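## Task

Play the chart. Pushing the green button starts the pen carriage at once; it makes a single pass and never pauses. While the carriage moves, any key pressed all the way down makes its pen ink the lane matching that key's colour; a half-pressed key might also ink. At the end, each printed box must be inked along its middle crossing line, with no ink anywhere outside the boxes. On the sheet's edge ruler the pens begin at 35 mm and travel at 9.38 mm/s. Arm bases, in metres, with heading in degrees counter-clockwise from +x: arm1 at x=+0.65 y=-0.16 z=+0.81 heading -179; arm2 at x=-0.22 y=+0.65 z=+0.79 heading -92; arm3 at x=-0.65 y=+0.15 z=+0.81 heading -3; arm4 at x=-0.14 y=-0.65 z=+0.75 heading +93. A result that holds only because a robot keeps it there is not accepted.

## Robot and tools

Setup. Four identical i2rt Big YAM arms, arm1 to arm4, each with six revolute joints, a two-finger gripper and a wrist camera. A fixed room camera, cam_sheet, looks down at the recorder sheet. The hand reaches roughly 1.0 m out from the joint1 axis. Joints move at different speeds, so the hand can sweep a wide, curved path between postures; plan clearances accordingly.

Frames. One shared scene frame, origin on the floor, +z up, metres. The base positions and headings given in the task are in this frame. The hand point lies midway between the fingertips (link pinch in the URDF); the hand's z axis runs along the fingers and the fingers open along its y axis.

execute_actions. Argument actions is a list holding exactly one action or nothing (empty list = just read state and images). An action is an object keyed by arm name (arm1, arm2, arm3, arm4); each holds joints, a map of absolute joint targets, not offsets. Names, units and allowed ranges: joint1_rad -2.879 to 2.879 (rotation about the base, positive = counter-clockwise seen from above; 0 points the way the base faces); joint2_rad 0 to 3.141 (shoulder; 0 = upper arm lying back, roughly horizontal; larger raises it then tips it forward); joint3_rad 0 to 3.019 (elbow; 0 = fully folded, larger opens); joint4_rad -1.692 to 1.57 (hand pitch, positive tilts fingers up); joint5_rad -1.57 to 1.57 (hand yaw, positive toward the arm's right); joint6_rad -2.094 to 2.094 (hand roll, positive clockwise viewed from behind); gripper_m 0 to 0.093 (fingertip gap in metres). A joint counts as arrived within ±0.045, 0.14, 0.09, 0.055, 0.03, 0.035 rad (joints 1-6) and ±0.003 m for the gripper. Every listed motion starts together; they may finish at different times; one action lasts at most 15 s. Omitted joints or arms may keep driving toward earlier targets. Any unknown key or out-of-range number rejects the whole call with nothing moving. Optional cameras lists which images to return (arm1_cam_wrist ... arm4_cam_wrist, cam_sheet, or all; null/omitted = all; [] = none); the pictures line gives the order of the images.

wait takes seconds, 0 to 10, commands nothing and returns state and images. zoom_image takes camera and region [x0, y0, x1, y1] in pixels of that camera's last full image (top-left origin, at most 504x504). read_manual returns only licence texts. finished_scene takes scene (1 or 2), ends it irreversibly and reports success; the state must already be final and self-sustaining.

Results. joint_positions gives each arm's current readings. joint_status tells how each commanded motion ended: off_target (stopped short, may still be pushing), contact_stop or time_out (target dropped, holds where it is; after time_out a joint may still push toward a target clipped near its position), not_followed (a self/inter-arm collision check blocked the arm's joint targets; the gripper part still runs, and the blocked targets may be retried on later actions). A joint command not followed line, often with a cause line, flags this. on_its_own lists motion the call did not command; held at is the target a joint holds, not its position. Joint torques are raw drive outputs with per-arm offset, scale and noise, so treat them as rough. Once a stop is reported, remaining movement calls in that same reply are skipped.

Pressing keys. The button and keys are pressed by driving a hand down onto them. Carriage position at time t after the button press is start + speed*t on the ruler (35 mm and 9.38 mm/s in scene 1; 32 mm and 8.10 mm/s in scene 2). Read box positions along the ruler from cam_sheet, convert to press and release times, and assign keys to arms near them. Keys must be fully down for the whole span of each box and released outside it; half presses can leave stray ink. The simulation keeps running while you compose a reply, and the robots hold the last command meanwhile, so schedule presses via waits and short actions, not long deliberation mid-run.

Hazards. The arms do not stop on contact and can press very hard; two arms squeezing each other ends the run as a failure, and hard impacts can too. The collision check ignores fingers, gripper housings and wrist cameras and may react late. Avoid drops, slams and hard shoves. To relieve a stalled joint, command its reported position. Sustained loads heat motors: MOTOR HOT appears at 85 °C, and at 100 °C the arm goes limp until cooled (OVER-TEMPERATURE FAULT, joint_status shows limit_stop_at_motor_heat; resend the targets afterwards). Some heat persists into scene 2.

Cameras. Calibrations (intrinsics K, distortion D, T_world_to_cam) are listed per camera; the room camera may be off by about 2.3 degrees and 9 mm, and wrist camera poses depend on the reported joints. Scene 2 starts fresh with a new layout; its task comes in the finished_scene result.

Each tool is called after "Request:" by a JSON object that holds its "method" and its "body".

## Session

Request:
{"method": "execute_actions", "body": {"actions": []}}

Scene clock: 0.00 s.
Joint torques (N m, as the arm reports them, + toward a larger angle): no reading
Motor temperatures (°C, as the motors report them): arm1=[26 24 27 25 26 26] | arm2=[27 28 25 28 28 26] | arm3=[24 27 26 24 27 25] | arm4=[28 27 28 27 28 28]
arm1.joint_positions: joint1_rad=+0.226 joint2_rad=+0.552 joint3_rad=+1.365 joint4_rad=-1.424 joint5_rad=-0.191 joint6_rad=+0.484 gripper_m=+0.095
arm1.joint_status: not commanded
arm1.hand: x=+0.4714 y=-0.2435 z=+1.3335 quat_wxyz=(-0.243, -0.882, +0.058, +0.400) (m; scene frame)
arm2.joint_positions: joint1_rad=+0.555 joint2_rad=+0.442 joint3_rad=+1.491 joint4_rad=-1.247 joint5_rad=+0.031 joint6_rad=+0.408 gripper_m=+0.094
arm2.joint_status: not commanded
arm2.hand: x=-0.1571 y=+0.5291 z=+1.4301 quat_wxyz=(-0.598, -0.523, -0.569, +0.213) (m; scene frame)
arm3.joint_positions: joint1_rad=-0.740 joint2_rad=+0.589 joint3_rad=+1.622 joint4_rad=-1.413 joint5_rad=+0.266 joint6_rad=+0.439 gripper_m=+0.095
arm3.joint_status: not commanded
arm3.hand: x=-0.5620 y=+0.0016 z=+1.4415 quat_wxyz=(-0.525, -0.531, -0.632, +0.206) (m; scene frame)
arm4.joint_positions: joint1_rad=-0.240 joint2_rad=+0.584 joint3_rad=+1.684 joint4_rad=-1.328 joint5_rad=+0.221 joint6_rad=+0.613 gripper_m=+0.095
arm4.joint_status: not commanded
arm4.hand: x=-0.0670 y=-0.5096 z=+1.4337 quat_wxyz=(-0.408, +0.225, -0.749, -0.471) (m; scene frame)
pictures: arm1_cam_wrist, arm2_cam_wrist, arm3_cam_wrist, arm4_cam_wrist, cam_sheet
Images, in order (width x height): arm1_cam_wrist 896x504, arm2_cam_wrist 896x504, arm3_cam_wrist 896x504, arm4_cam_wrist 896x504, cam_sheet 896x504.

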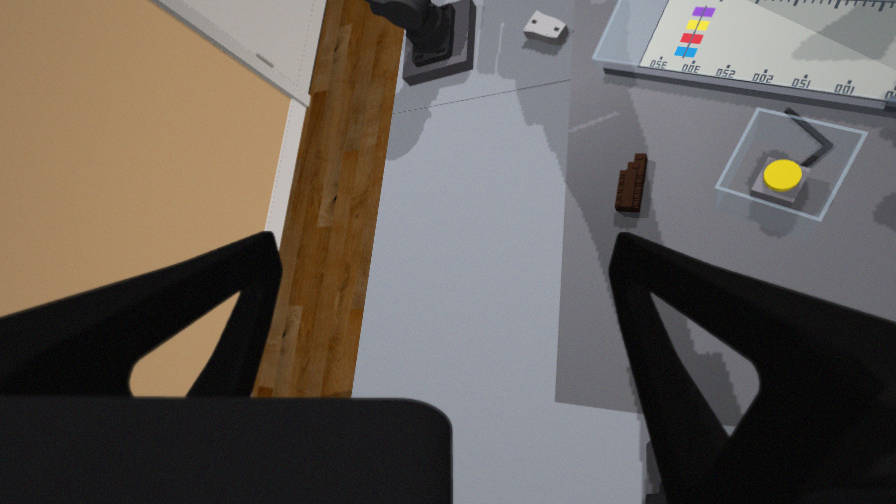

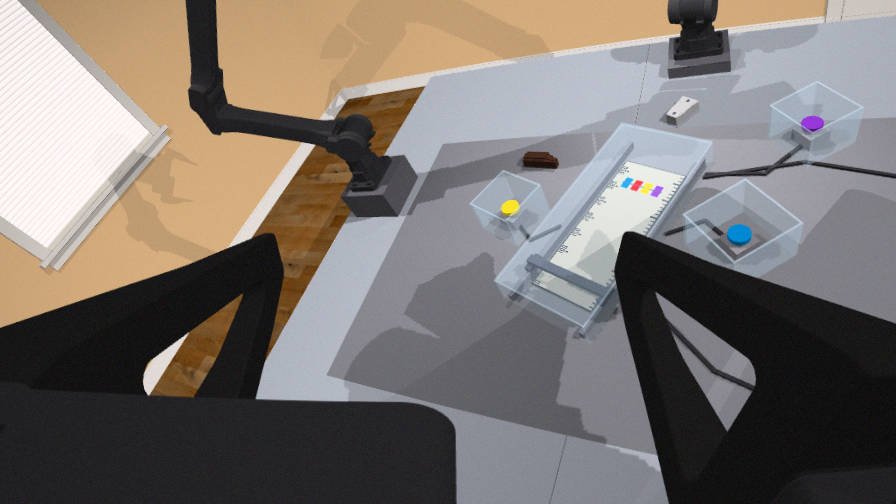

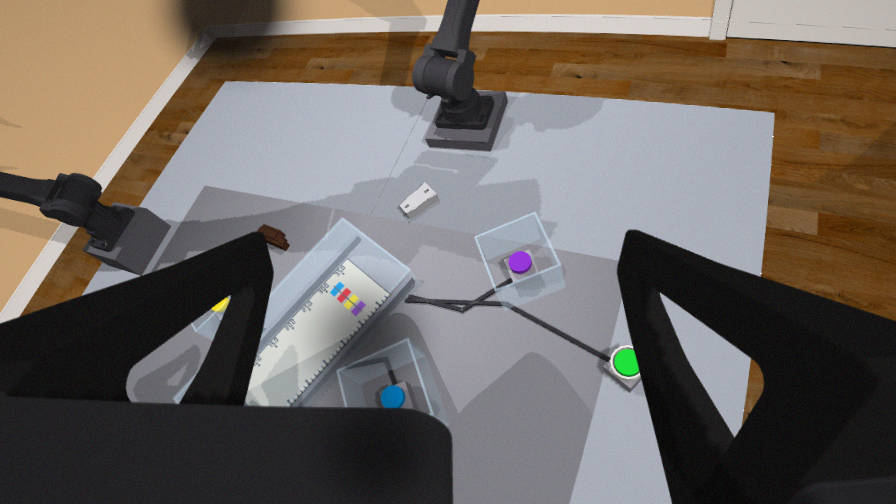

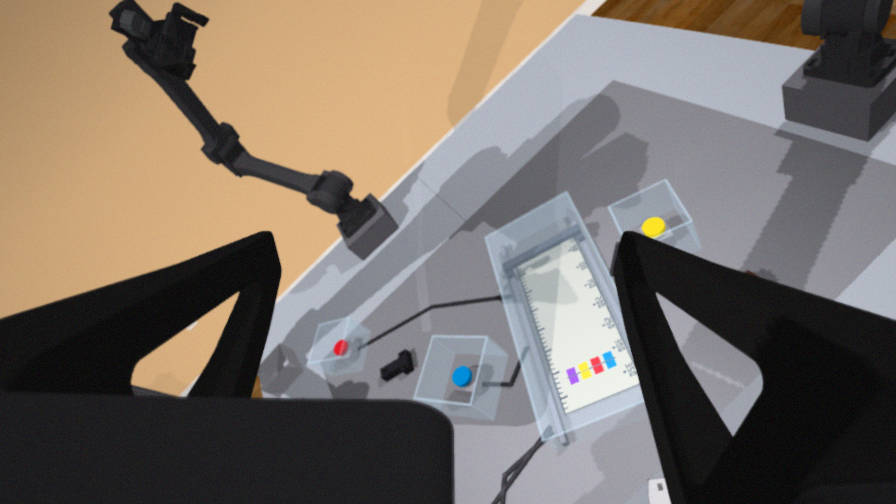

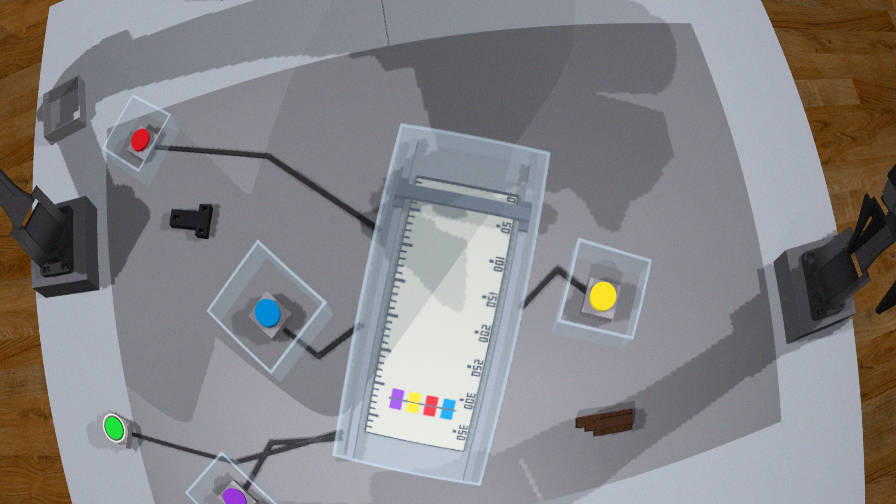

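Request:
{"method": "zoom_image", "body": {"camera": "cam_sheet", "region": [340, 160, 560, 470]}}

Region (340, 160, 560, 470) of cam_sheet's 896x504 image, scaled by 1.626, with more detail than that image has; it fills the left 358 columns of this view, and the rest is white.

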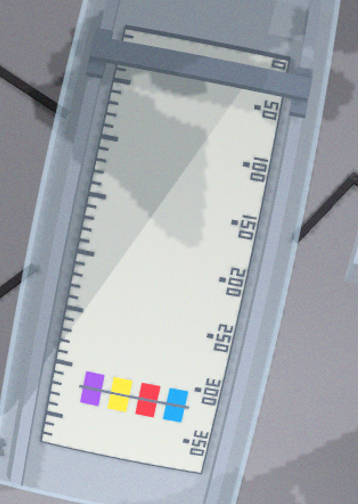

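Request:
{"method": "execute_actions", "body": {"actions": [{"arm1":{"joints":{"joint1_rad":-0.24,"joint2_rad":1.597,"joint3_rad":1.073,"joint4_rad":-1.047,"joint5_rad":0,"joint6_rad":0,"gripper_m":0}},"arm2":{"joints":{"joint1_rad":-0.628,"joint2_rad":1.483,"joint3_rad":0.999,"joint4_rad":-1.087,"joint5_rad":0,"joint6_rad":0,"gripper_m":0}},"arm3":{"joints":{"joint1_rad":-0.304,"joint2_rad":1.61,"joint3_rad":1.089,"joint4_rad":-1.05,"joint5_rad":0,"joint6_rad":0,"gripper_m":0}},"arm4":{"joints":{"joint1_rad":0.54,"joint2_rad":1.526,"joint3_rad":1.162,"joint4_rad":-1.207,"joint5_rad":0,"joint6_rad":0,"gripper_m":0}}}]}}

Scene clock: 37.50 s.
Joint torques (N m, as the arm reports them, + toward a larger angle): arm1=[ -0.06 -10.62   7.95   1.14   0.11  -0.07] | arm2=[  0.29 -10.82   8.21   1.11  -0.04  -0.15] | arm3=[-0.15 -9.29 10.27  0.82 -0.05 -0.12] | arm4=[  0.18 -10.52   9.53   0.43   0.05  -0.16]
Motor temperatures (°C, as the motors report them): arm1=[26 24 31 26 26 26] | arm2=[27 28 28 28 28 26] | arm3=[24 28 30 24 27 25] | arm4=[28 28 31 27 28 28]
arm1.joint_positions: joint1_rad=-0.243 joint2_rad=+1.595 joint3_rad=+1.076 joint4_rad=-1.060 joint5_rad=-0.002 joint6_rad=+0.008 gripper_m=+0.001
arm1.joint_status: all done
arm1.hand: x=+0.2337 y=-0.0687 z=+0.8818 quat_wxyz=(+0.000, -0.994, +0.113, -0.002) (m; scene frame)
arm2.joint_positions: joint1_rad=-0.630 joint2_rad=+1.482 joint3_rad=+0.975 joint4_rad=-1.095 joint5_rad=-0.001 joint6_rad=+0.011 gripper_m=+0.000
arm2.joint_status: all done
arm2.hand: x=-0.4577 y=+0.3524 z=+0.8761 quat_wxyz=(+0.005, -0.902, -0.431, -0.014) (m; scene frame)
arm3.joint_positions: joint1_rad=-0.300 joint2_rad=+1.589 joint3_rad=+1.070 joint4_rad=-1.058 joint5_rad=+0.001 joint6_rad=+0.015 gripper_m=+0.001
arm3.joint_status: all done
arm3.hand: x=-0.2497 y=+0.0043 z=+0.8747 quat_wxyz=(+0.008, -0.178, -0.984, +0.001) (m; scene frame)
arm4.joint_positions: joint1_rad=+0.548 joint2_rad=+1.513 joint3_rad=+1.132 joint4_rad=-1.203 joint5_rad=+0.001 joint6_rad=+0.012 gripper_m=+0.001
arm4.joint_status: all done
arm4.hand: x=-0.3702 y=-0.3039 z=+0.8779 quat_wxyz=(+0.004, +0.880, -0.475, +0.004) (m; scene frame)
pictures: arm1_cam_wrist, arm2_cam_wrist, arm3_cam_wrist, arm4_cam_wrist, cam_sheet
camera_calibration (this result's frames):
arm1_cam_wrist: T_world_to_cam=[[0.221967, 0.97504, 0.00526356, 0.00751441], [0.792512, -0.183554, 0.581578, -0.703077], [0.568028, -0.12492, -0.813473, 0.698242], [0, 0, 0, 1]] pos_world=[0.158907, -0.0491552, 0.976856]
arm2_cam_wrist: T_world_to_cam=[[-0.771649, 0.636004, 0.00759957, -0.583489], [0.5101, 0.611667, 0.604699, -0.502824], [0.379942, 0.470491, -0.796418, 0.827501], [0, 0, 0, 1]] pos_world=[-0.50816, 0.28933, 0.967528]
arm3_cam_wrist: T_world_to_cam=[[-0.365245, -0.930852, 0.0105479, -0.100829], [-0.74253, 0.298148, 0.599797, -0.709404], [-0.561467, 0.211241, -0.800082, 0.681451], [0, 0, 0, 1]] pos_world=[-0.180969, -0.0262999, 0.971779]
arm4_cam_wrist: T_world_to_cam=[[0.829262, 0.558853, -0.00279943, 0.479014], [0.444436, -0.65643, 0.60957, -0.567143], [0.338822, -0.506738, -0.792727, 0.788877], [0, 0, 0, 1]] pos_world=[-0.412458, -0.240234, 0.972418]
Images, in order (width x height): arm1_cam_wrist 896x504, arm2_cam_wrist 896x504, arm3_cam_wrist 896x504, arm4_cam_wrist 896x504, cam_sheet 896x504.

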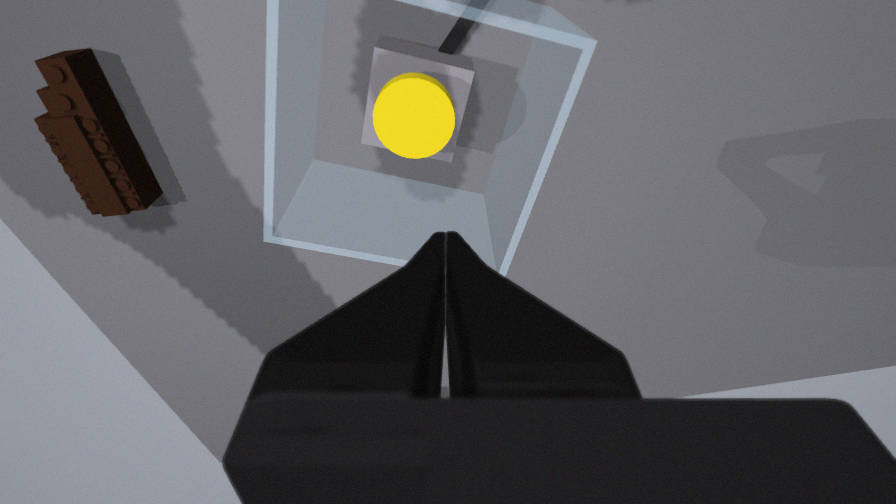

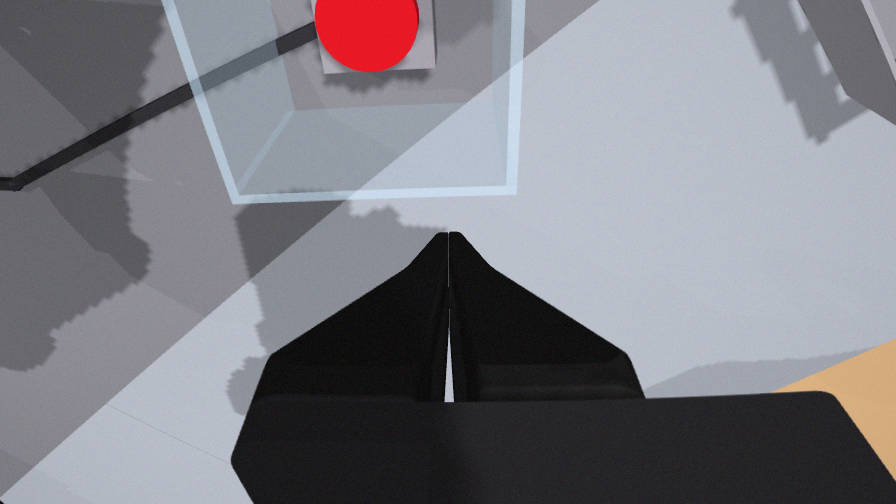

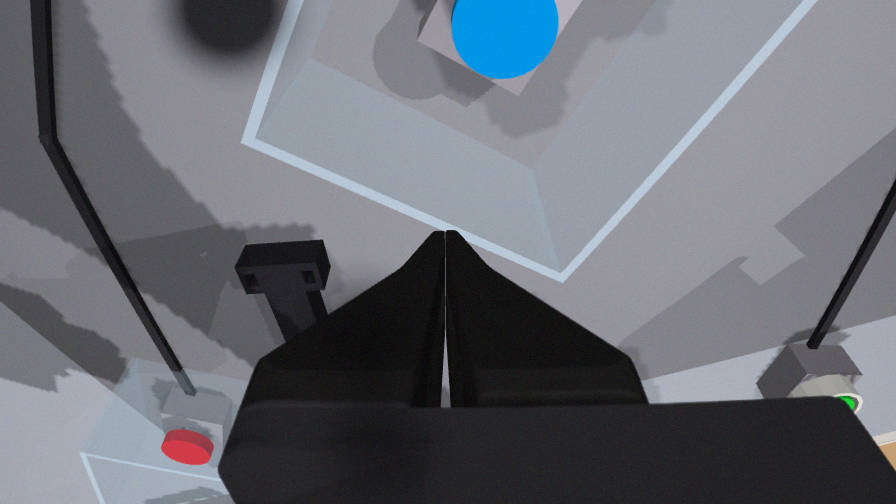

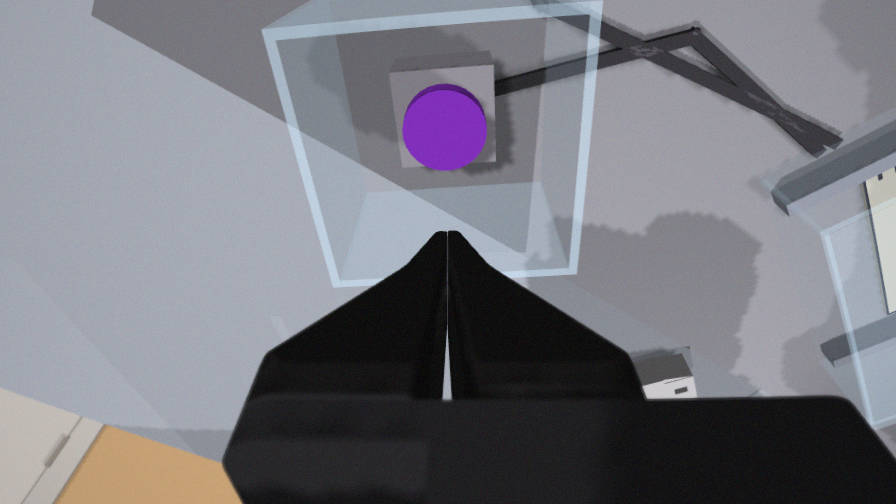

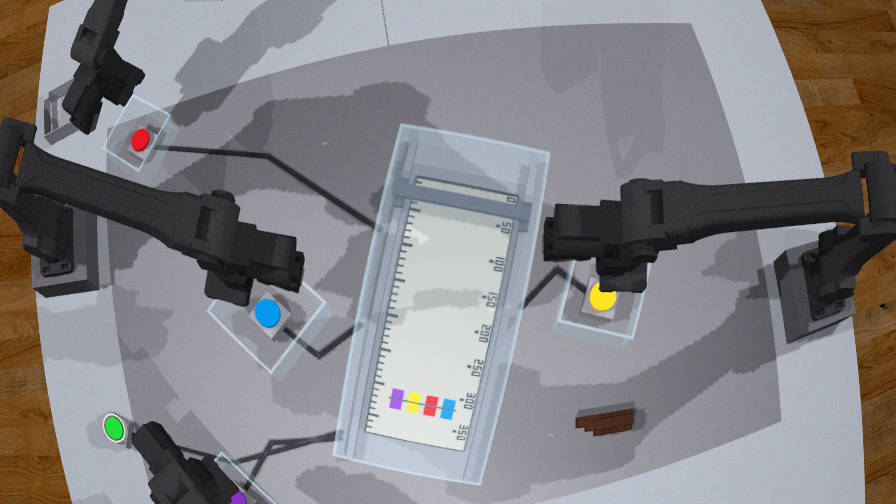

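Request:
{"method": "execute_actions", "body": {"actions": [{"arm1":{"joints":{"joint1_rad":-0.21,"joint2_rad":1.722,"joint3_rad":0.978,"joint4_rad":-0.82}},"arm2":{"joints":{"joint1_rad":-0.555,"joint2_rad":1.567,"joint3_rad":1.085,"joint4_rad":-1.07}},"arm3":{"joints":{"joint1_rad":-0.37,"joint2_rad":1.67,"joint3_rad":1.17,"joint4_rad":-1.06}},"arm4":{"joints":{"joint1_rad":0.545,"joint2_rad":1.565,"joint3_rad":0.985,"joint4_rad":-0.976}}}], "cameras": []}}

Request:
{"method": "execute_actions", "body": {"actions": [{"arm2":{"joints":{"joint2_rad":1.677,"joint3_rad":1.005,"joint4_rad":-0.875}},"arm3":{"joints":{"joint2_rad":1.795,"joint3_rad":1.088,"joint4_rad":-0.85}}}]}}

Scene clock: 65.83 s.
Joint torques (N m, as the arm reports them, + toward a larger angle): arm1=[ -0.12 -12.84   7.2    1.14   0.11  -0.07] | arm2=[ -0.04 -12.41   9.64   1.28  -0.05  -0.14] | arm3=[ 1.44 -9.75 12.74  0.5  -0.05 -0.1 ] | arm4=[  0.67 -10.72   7.33   0.96   0.03  -0.2 ]
Motor temperatures (°C, as the motors report them): arm1=[26 25 31 26 26 26] | arm2=[27 29 30 28 28 26] | arm3=[24 28 32 24 27 25] | arm4=[28 28 34 27 28 28]
arm1.joint_positions: joint1_rad=-0.213 joint2_rad=+1.735 joint3_rad=+0.975 joint4_rad=-0.834 joint5_rad=-0.002 joint6_rad=+0.007 gripper_m=+0.001
arm1.joint_status: all done
arm1.hand: x=+0.2374 y=-0.0822 z=+0.7938 quat_wxyz=(-0.001, -0.995, +0.098, -0.009) (m; scene frame)
arm2.joint_positions: joint1_rad=-0.552 joint2_rad=+1.569 joint3_rad=+1.038 joint4_rad=-1.083 joint5_rad=-0.001 joint6_rad=+0.010 gripper_m=+0.000
arm2.joint_status: all done
arm2.hand: x=-0.4477 y=+0.3134 z=+0.8639 quat_wxyz=(+0.009, -0.884, -0.467, -0.019) (m; scene frame)
arm3.joint_positions: joint1_rad=-0.375 joint2_rad=+1.650 joint3_rad=+1.126 joint4_rad=-1.058 joint5_rad=+0.001 joint6_rad=+0.014 gripper_m=+0.001
arm3.joint_status: all done
arm3.hand: x=-0.2429 y=-0.0338 z=+0.8678 quat_wxyz=(+0.011, -0.215, -0.977, +0.001) (m; scene frame)
arm4.joint_positions: joint1_rad=+0.548 joint2_rad=+1.560 joint3_rad=+0.976 joint4_rad=-0.984 joint5_rad=+0.001 joint6_rad=+0.011 gripper_m=+0.001
arm4.joint_status: all done
arm4.hand: x=-0.3627 y=-0.3155 z=+0.8069 quat_wxyz=(+0.000, +0.880, -0.475, -0.003) (m; scene frame)
pictures: none
No camera images: the call's "cameras" was empty. Leave "cameras" out to get every camera's image.

Scene clock: 66.87 s.
Joint torques (N m, as the arm reports them, + toward a larger angle): arm1=[ -0.11 -12.51   7.2    1.15   0.11  -0.07] | arm2=[ -0.04 -14.32   6.37   1.55  -0.05  -0.14] | arm3=[  1.49 -12.05   8.2    1.    -0.06  -0.15] | arm4=[  0.74 -10.65   7.25   0.98   0.03  -0.19]
Motor temperatures (°C, as the motors report them): arm1=[26 25 31 26 26 26] | arm2=[27 29 30 28 28 26] | arm3=[24 28 32 24 27 25] | arm4=[28 28 34 27 28 28]
arm1.joint_positions: joint1_rad=-0.213 joint2_rad=+1.735 joint3_rad=+0.975 joint4_rad=-0.834 joint5_rad=-0.002 joint6_rad=+0.007 gripper_m=+0.001
arm1.joint_status: not commanded
arm1.hand: x=+0.2374 y=-0.0822 z=+0.7938 quat_wxyz=(-0.001, -0.995, +0.098, -0.009) (m; scene frame)
arm2.joint_positions: joint1_rad=-0.552 joint2_rad=+1.691 joint3_rad=+0.994 joint4_rad=-0.892 joint5_rad=-0.001 joint6_rad=+0.010 gripper_m=+0.000
arm2.joint_status: all done
arm2.hand: x=-0.4559 y=+0.3008 z=+0.8008 quat_wxyz=(+0.003, -0.884, -0.467, -0.008) (m; scene frame)
arm3.joint_positions: joint1_rad=-0.375 joint2_rad=+1.788 joint3_rad=+1.085 joint4_rad=-0.862 joint5_rad=+0.001 joint6_rad=+0.014 gripper_m=+0.001
arm3.joint_status: all done
arm3.hand: x=-0.2299 y=-0.0401 z=+0.7945 quat_wxyz=(+0.002, -0.215, -0.977, +0.002) (m; scene frame)
arm4.joint_positions: joint1_rad=+0.548 joint2_rad=+1.560 joint3_rad=+0.976 joint4_rad=-0.984 joint5_rad=+0.001 joint6_rad=+0.011 gripper_m=+0.001
arm4.joint_status: not commanded
arm4.hand: x=-0.3627 y=-0.3155 z=+0.8069 quat_wxyz=(+0.000, +0.880, -0.475, -0.003) (m; scene frame)
pictures: arm1_cam_wrist, arm2_cam_wrist, arm3_cam_wrist, arm4_cam_wrist, cam_sheet
camera_calibration (this result's frames):
arm1_cam_wrist: T_world_to_cam=[[0.19245, 0.981292, 0.00543922, 0.0276366], [0.789027, -0.158034, 0.593684, -0.663955], [0.583437, -0.109963, -0.80468, 0.613438], [0, 0, 0, 1]] pos_world=[0.160657, -0.0645915, 0.887651]
arm2_cam_wrist: T_world_to_cam=[[-0.819782, 0.572627, 0.00742372, -0.551466], [0.463954, 0.656492, 0.594782, -0.453178], [0.335715, 0.491036, -0.803853, 0.77085], [0, 0, 0, 1]] pos_world=[-0.500614, 0.234777, 0.893286]
arm3_cam_wrist: T_world_to_cam=[[-0.433478, -0.901098, 0.0108969, -0.148779], [-0.724568, 0.355696, 0.590323, -0.619413], [-0.535815, 0.247997, -0.807093, 0.650716], [0, 0, 0, 1]] pos_world=[-0.164635, -0.0751169, 0.892463]
arm4_cam_wrist: T_world_to_cam=[[0.829068, 0.559141, -0.00279174, 0.479175], [0.450288, -0.664689, 0.596178, -0.52449], [0.331492, -0.495529, -0.802847, 0.73317], [0, 0, 0, 1]] pos_world=[-0.404137, -0.253242, 0.902651]
Images, in order (width x height): arm1_cam_wrist 896x504, arm2_cam_wrist 896x504, arm3_cam_wrist 896x504, arm4_cam_wrist 896x504, cam_sheet 896x504.

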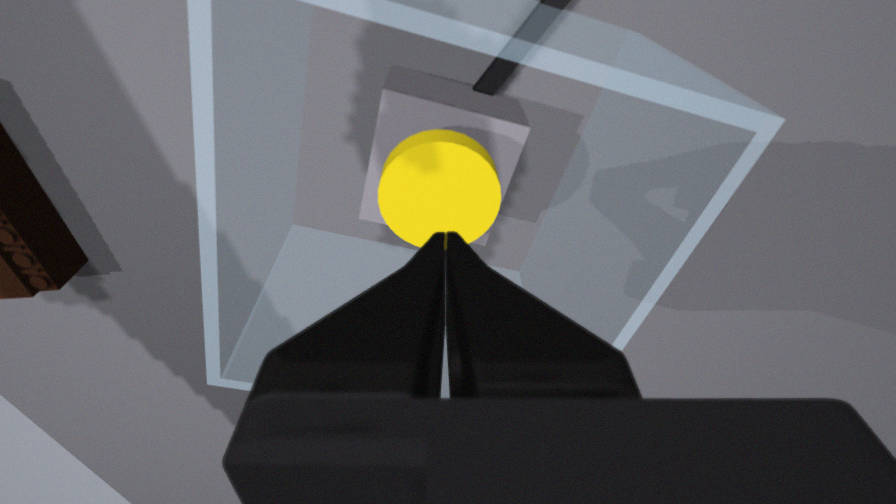

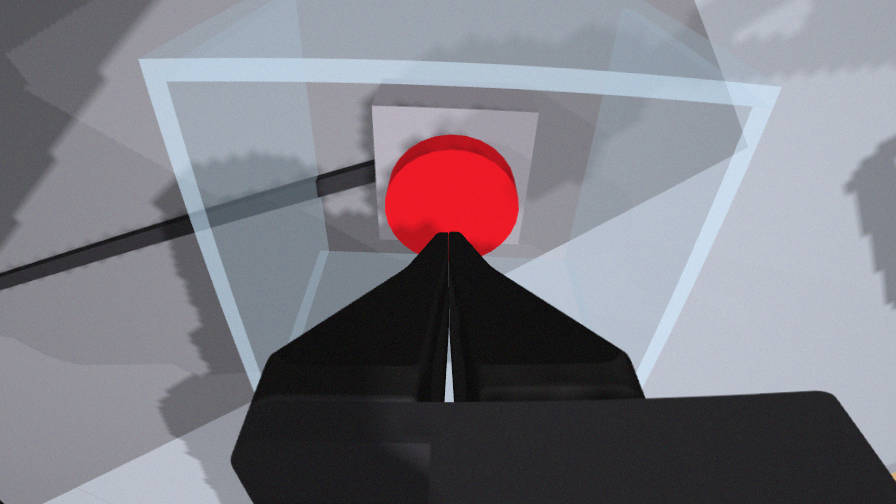

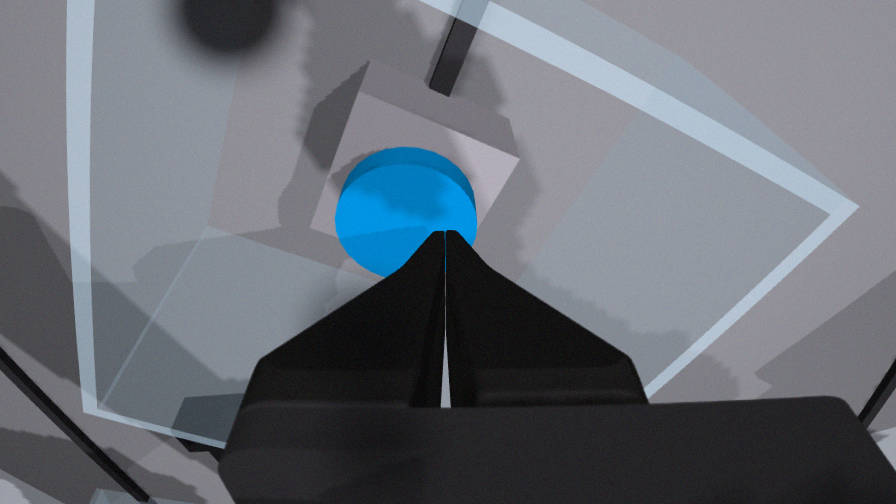

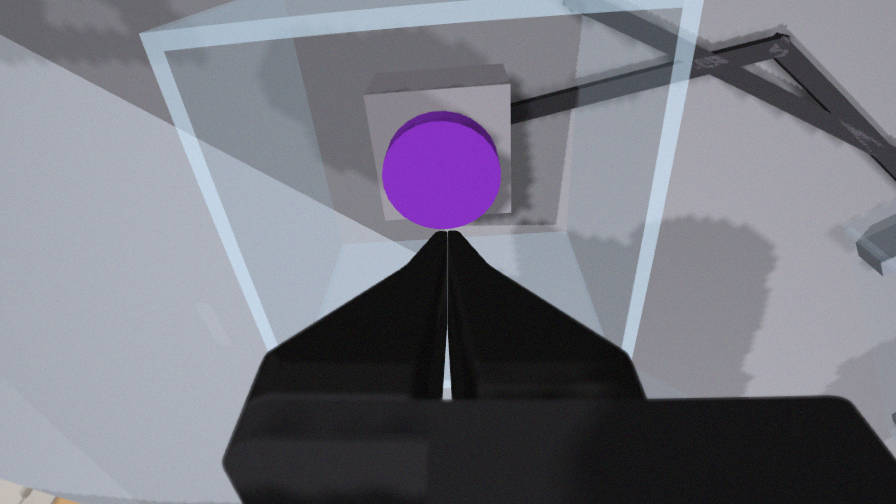

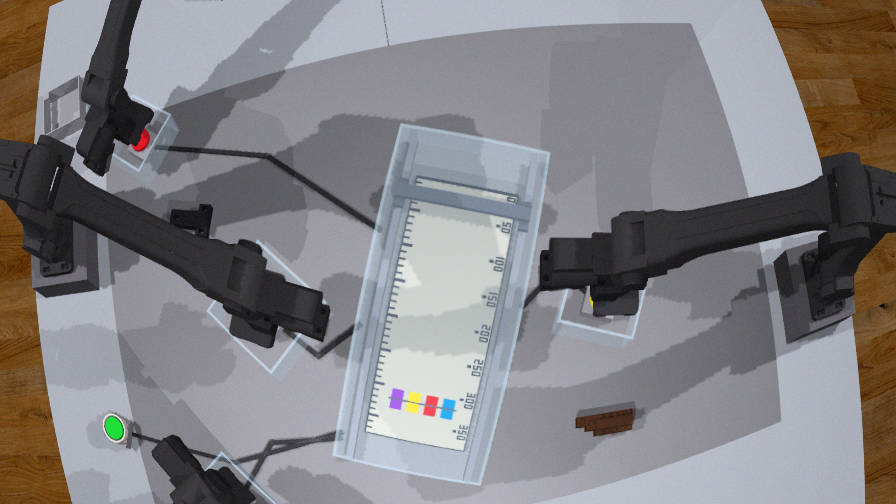

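Request:
{"method": "execute_actions", "body": {"actions": [{"arm1":{"joints":{"joint2_rad":1.80,"joint3_rad":0.95,"joint4_rad":-0.71}},"arm2":{"joints":{"joint2_rad":1.757,"joint3_rad":0.96,"joint4_rad":-0.755}},"arm3":{"joints":{"joint1_rad":-0.345,"joint2_rad":1.86,"joint3_rad":1.03,"joint4_rad":-0.73}},"arm4":{"joints":{"joint2_rad":1.66,"joint3_rad":0.93,"joint4_rad":-0.825}}}]}}

Scene clock: 75.07 s.
Joint torques (N m, as the arm reports them, + toward a larger angle): arm1=[ -0.08 -11.14   5.86   1.29   0.11  -0.07] | arm2=[ -0.08 -10.71   4.98   2.57  -0.05  -0.15] | arm3=[ 0.87 -8.82  5.65  2.08 -0.14 -0.11] | arm4=[ 0.68 -9.78  5.76  1.42  0.03 -0.19]
Motor temperatures (°C, as the motors report them): arm1=[26 25 30 26 26 26] | arm2=[27 29 29 28 28 26] | arm3=[24 29 31 24 27 25] | arm4=[28 28 33 27 28 28]
arm1.joint_positions: joint1_rad=-0.213 joint2_rad=+1.791 joint3_rad=+0.959 joint4_rad=-0.725 joint5_rad=-0.002 joint6_rad=+0.007 gripper_m=+0.001
arm1.joint_status: all done
arm1.hand: x=+0.2282 y=-0.0803 z=+0.7666 quat_wxyz=(+0.001, -0.995, +0.098, +0.009) (m; scene frame)
arm2.joint_positions: joint1_rad=-0.552 joint2_rad=+1.726 joint3_rad=+0.965 joint4_rad=-0.792 joint5_rad=-0.001 joint6_rad=+0.010 gripper_m=+0.000
arm2.joint_status: all done
arm2.hand: x=-0.4589 y=+0.2962 z=+0.7785 quat_wxyz=(-0.006, -0.884, -0.467, +0.008) (m; scene frame)
arm3.joint_positions: joint1_rad=-0.352 joint2_rad=+1.805 joint3_rad=+1.053 joint4_rad=-0.772 joint5_rad=+0.004 joint6_rad=+0.014 gripper_m=+0.001
arm3.joint_status: all done
arm3.hand: x=-0.2225 y=-0.0318 z=+0.7783 quat_wxyz=(-0.018, -0.203, -0.979, +0.008) (m; scene frame)
arm4.joint_positions: joint1_rad=+0.548 joint2_rad=+1.636 joint3_rad=+0.936 joint4_rad=-0.842 joint5_rad=+0.001 joint6_rad=+0.011 gripper_m=+0.001
arm4.joint_status: all done
arm4.hand: x=-0.3674 y=-0.3089 z=+0.7653 quat_wxyz=(-0.005, +0.880, -0.475, -0.014) (m; scene frame)
pictures: arm1_cam_wrist, arm2_cam_wrist, arm3_cam_wrist, arm4_cam_wrist, cam_sheet
camera_calibration (this result's frames):
arm1_cam_wrist: T_world_to_cam=[[0.192536, 0.981276, 0.00527922, 0.027847], [0.809652, -0.161897, 0.56414, -0.622663], [0.554431, -0.104343, -0.825663, 0.620276], [0, 0, 0, 1]] pos_world=[0.154878, -0.0634113, 0.86326]
arm2_cam_wrist: T_world_to_cam=[[-0.819592, 0.572908, 0.00670337, -0.550577], [0.475706, 0.673921, 0.565274, -0.412351], [0.319333, 0.466483, -0.824876, 0.772279], [0, 0, 0, 1]] pos_world=[-0.501705, 0.233068, 0.873816]
arm3_cam_wrist: T_world_to_cam=[[-0.412343, -0.910948, 0.0121264, -0.134588], [-0.75423, 0.348809, 0.556299, -0.587774], [-0.51099, 0.22024, -0.830893, 0.662681], [0, 0, 0, 1]] pos_world=[-0.16019, -0.0635301, 0.879228]
arm4_cam_wrist: T_world_to_cam=[[0.829095, 0.5591, -0.0027753, 0.479237], [0.458205, -0.676616, 0.576402, -0.478826], [0.320389, -0.479164, -0.817162, 0.716593], [0, 0, 0, 1]] pos_world=[-0.407521, -0.248557, 0.862898]
Images, in order (width x height): arm1_cam_wrist 896x504, arm2_cam_wrist 896x504, arm3_cam_wrist 896x504, arm4_cam_wrist 896x504, cam_sheet 896x504.

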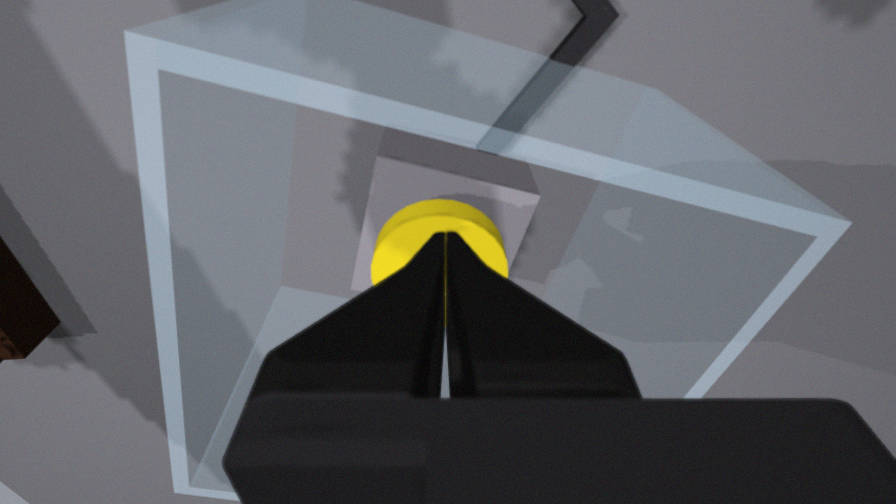

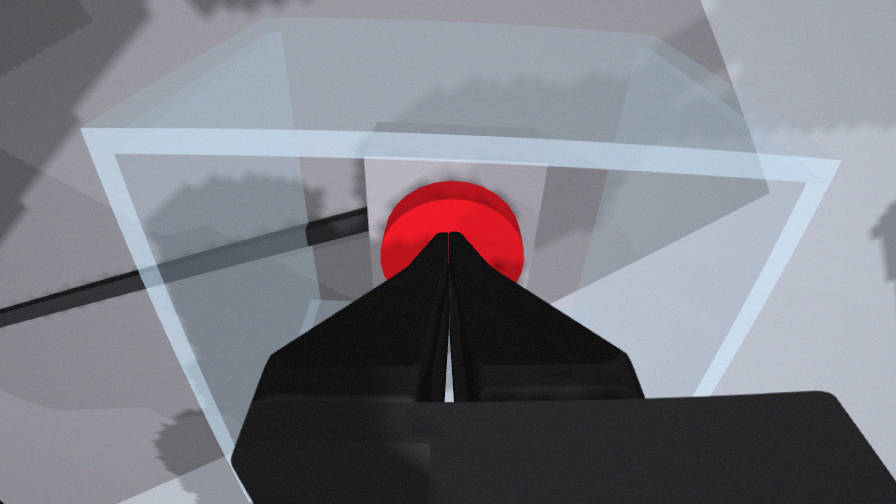

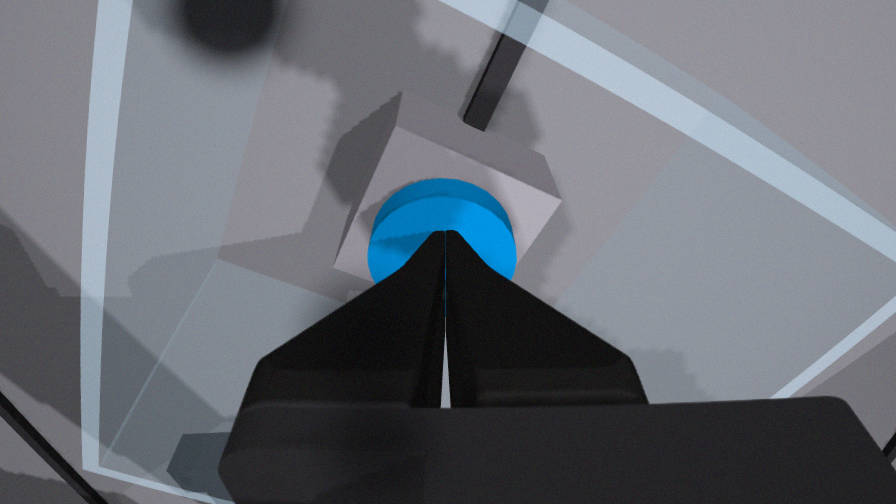

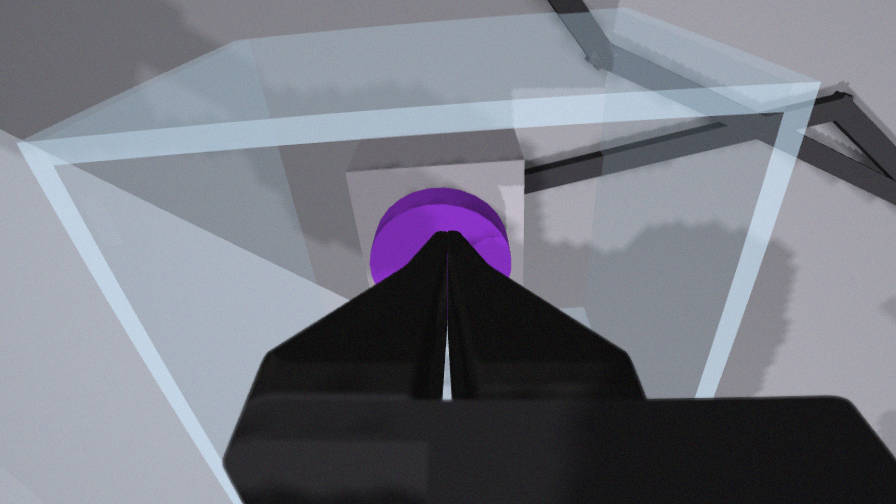

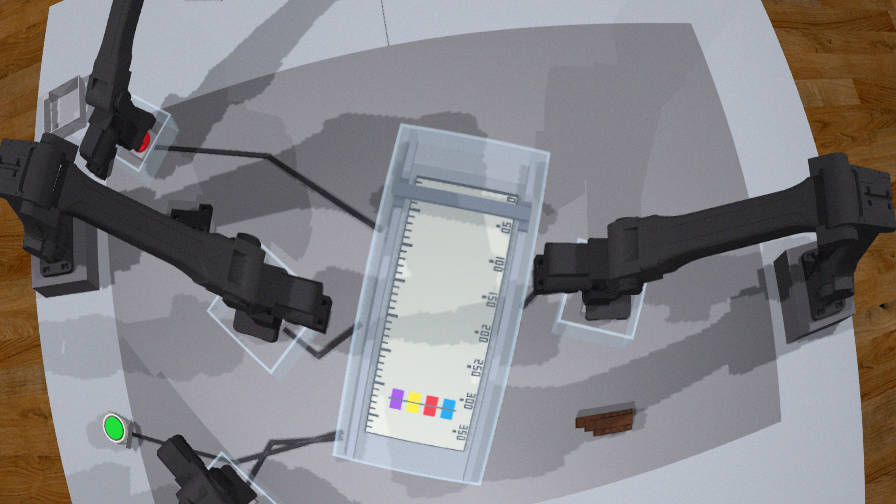

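Request:
{"method": "execute_actions", "body": {"actions": [{"arm1":{"joints":{"joint2_rad":1.85,"joint4_rad":-0.74}},"arm2":{"joints":{"joint2_rad":1.80,"joint4_rad":-0.79}},"arm3":{"joints":{"joint2_rad":1.90,"joint4_rad":-0.78}},"arm4":{"joints":{"joint2_rad":1.71,"joint4_rad":-0.85}}}], "cameras": ["cam_sheet"]}}

Request:
{"method": "zoom_image", "body": {"camera": "cam_sheet", "region": [355, 360, 495, 450]}}

Scene clock: 80.33 s.
Joint torques (N m, as the arm reports them, + toward a larger angle): arm1=[-0.08 -8.14  5.82  0.07  0.11 -0.07] | arm2=[-0.04 -7.31  4.97  1.01 -0.05 -0.14] | arm3=[ 1.15 -6.24  5.81  0.5  -0.13 -0.14] | arm4=[ 0.79 -6.63  5.7   0.47  0.03 -0.2 ]
Motor temperatures (°C, as the motors report them): arm1=[26 25 30 26 26 26] | arm2=[27 29 29 28 28 26] | arm3=[24 29 31 24 27 25] | arm4=[28 28 33 27 28 28]
arm1.joint_positions: joint1_rad=-0.213 joint2_rad=+1.802 joint3_rad=+0.959 joint4_rad=-0.727 joint5_rad=-0.002 joint6_rad=+0.007 gripper_m=+0.001
arm1.joint_status: all done
arm1.hand: x=+0.2304 y=-0.0808 z=+0.7622 quat_wxyz=(+0.001, -0.995, +0.098, +0.003) (m; scene frame)
arm2.joint_positions: joint1_rad=-0.552 joint2_rad=+1.728 joint3_rad=+0.965 joint4_rad=-0.793 joint5_rad=-0.001 joint6_rad=+0.010 gripper_m=+0.000
arm2.joint_status: all done
arm2.hand: x=-0.4586 y=+0.2966 z=+0.7778 quat_wxyz=(-0.005, -0.884, -0.467, +0.006) (m; scene frame)
arm3.joint_positions: joint1_rad=-0.352 joint2_rad=+1.806 joint3_rad=+1.053 joint4_rad=-0.775 joint5_rad=+0.004 joint6_rad=+0.014 gripper_m=+0.001
arm3.joint_status: all done
arm3.hand: x=-0.2234 y=-0.0315 z=+0.7776 quat_wxyz=(-0.015, -0.203, -0.979, +0.007) (m; scene frame)
arm4.joint_positions: joint1_rad=+0.548 joint2_rad=+1.639 joint3_rad=+0.936 joint4_rad=-0.845 joint5_rad=+0.001 joint6_rad=+0.011 gripper_m=+0.001
arm4.joint_status: all done
arm4.hand: x=-0.3669 y=-0.3098 z=+0.7640 quat_wxyz=(-0.004, +0.880, -0.475, -0.011) (m; scene frame)
pictures: cam_sheet
Images, in order (width x height): cam_sheet 896x504.

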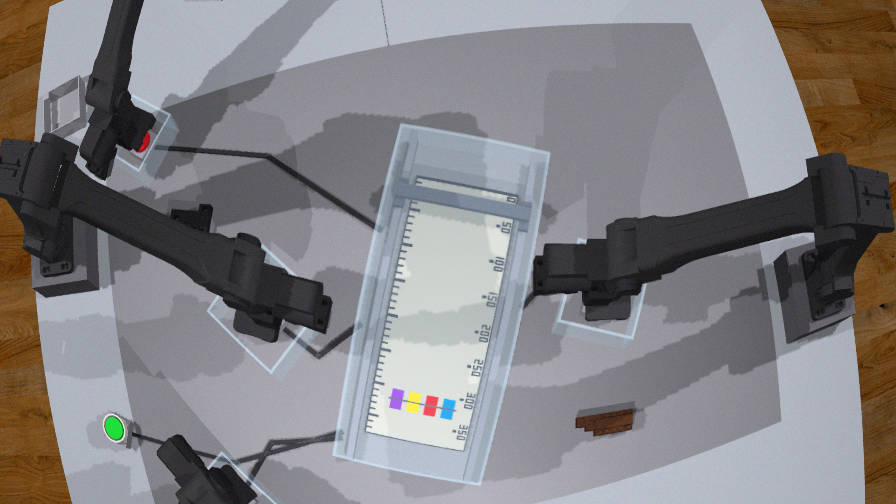

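Region (355, 360, 495, 450) of cam_sheet's 896x504 image, scaled by 3.600, with more detail than that image has; it fills the top 324 rows of this view, and the rest is white.

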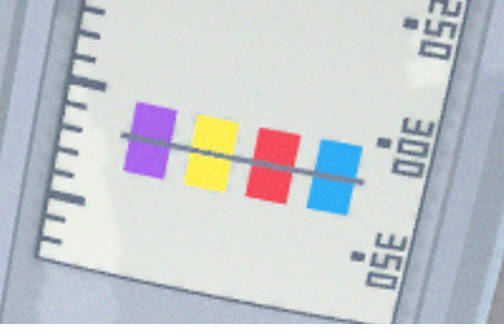

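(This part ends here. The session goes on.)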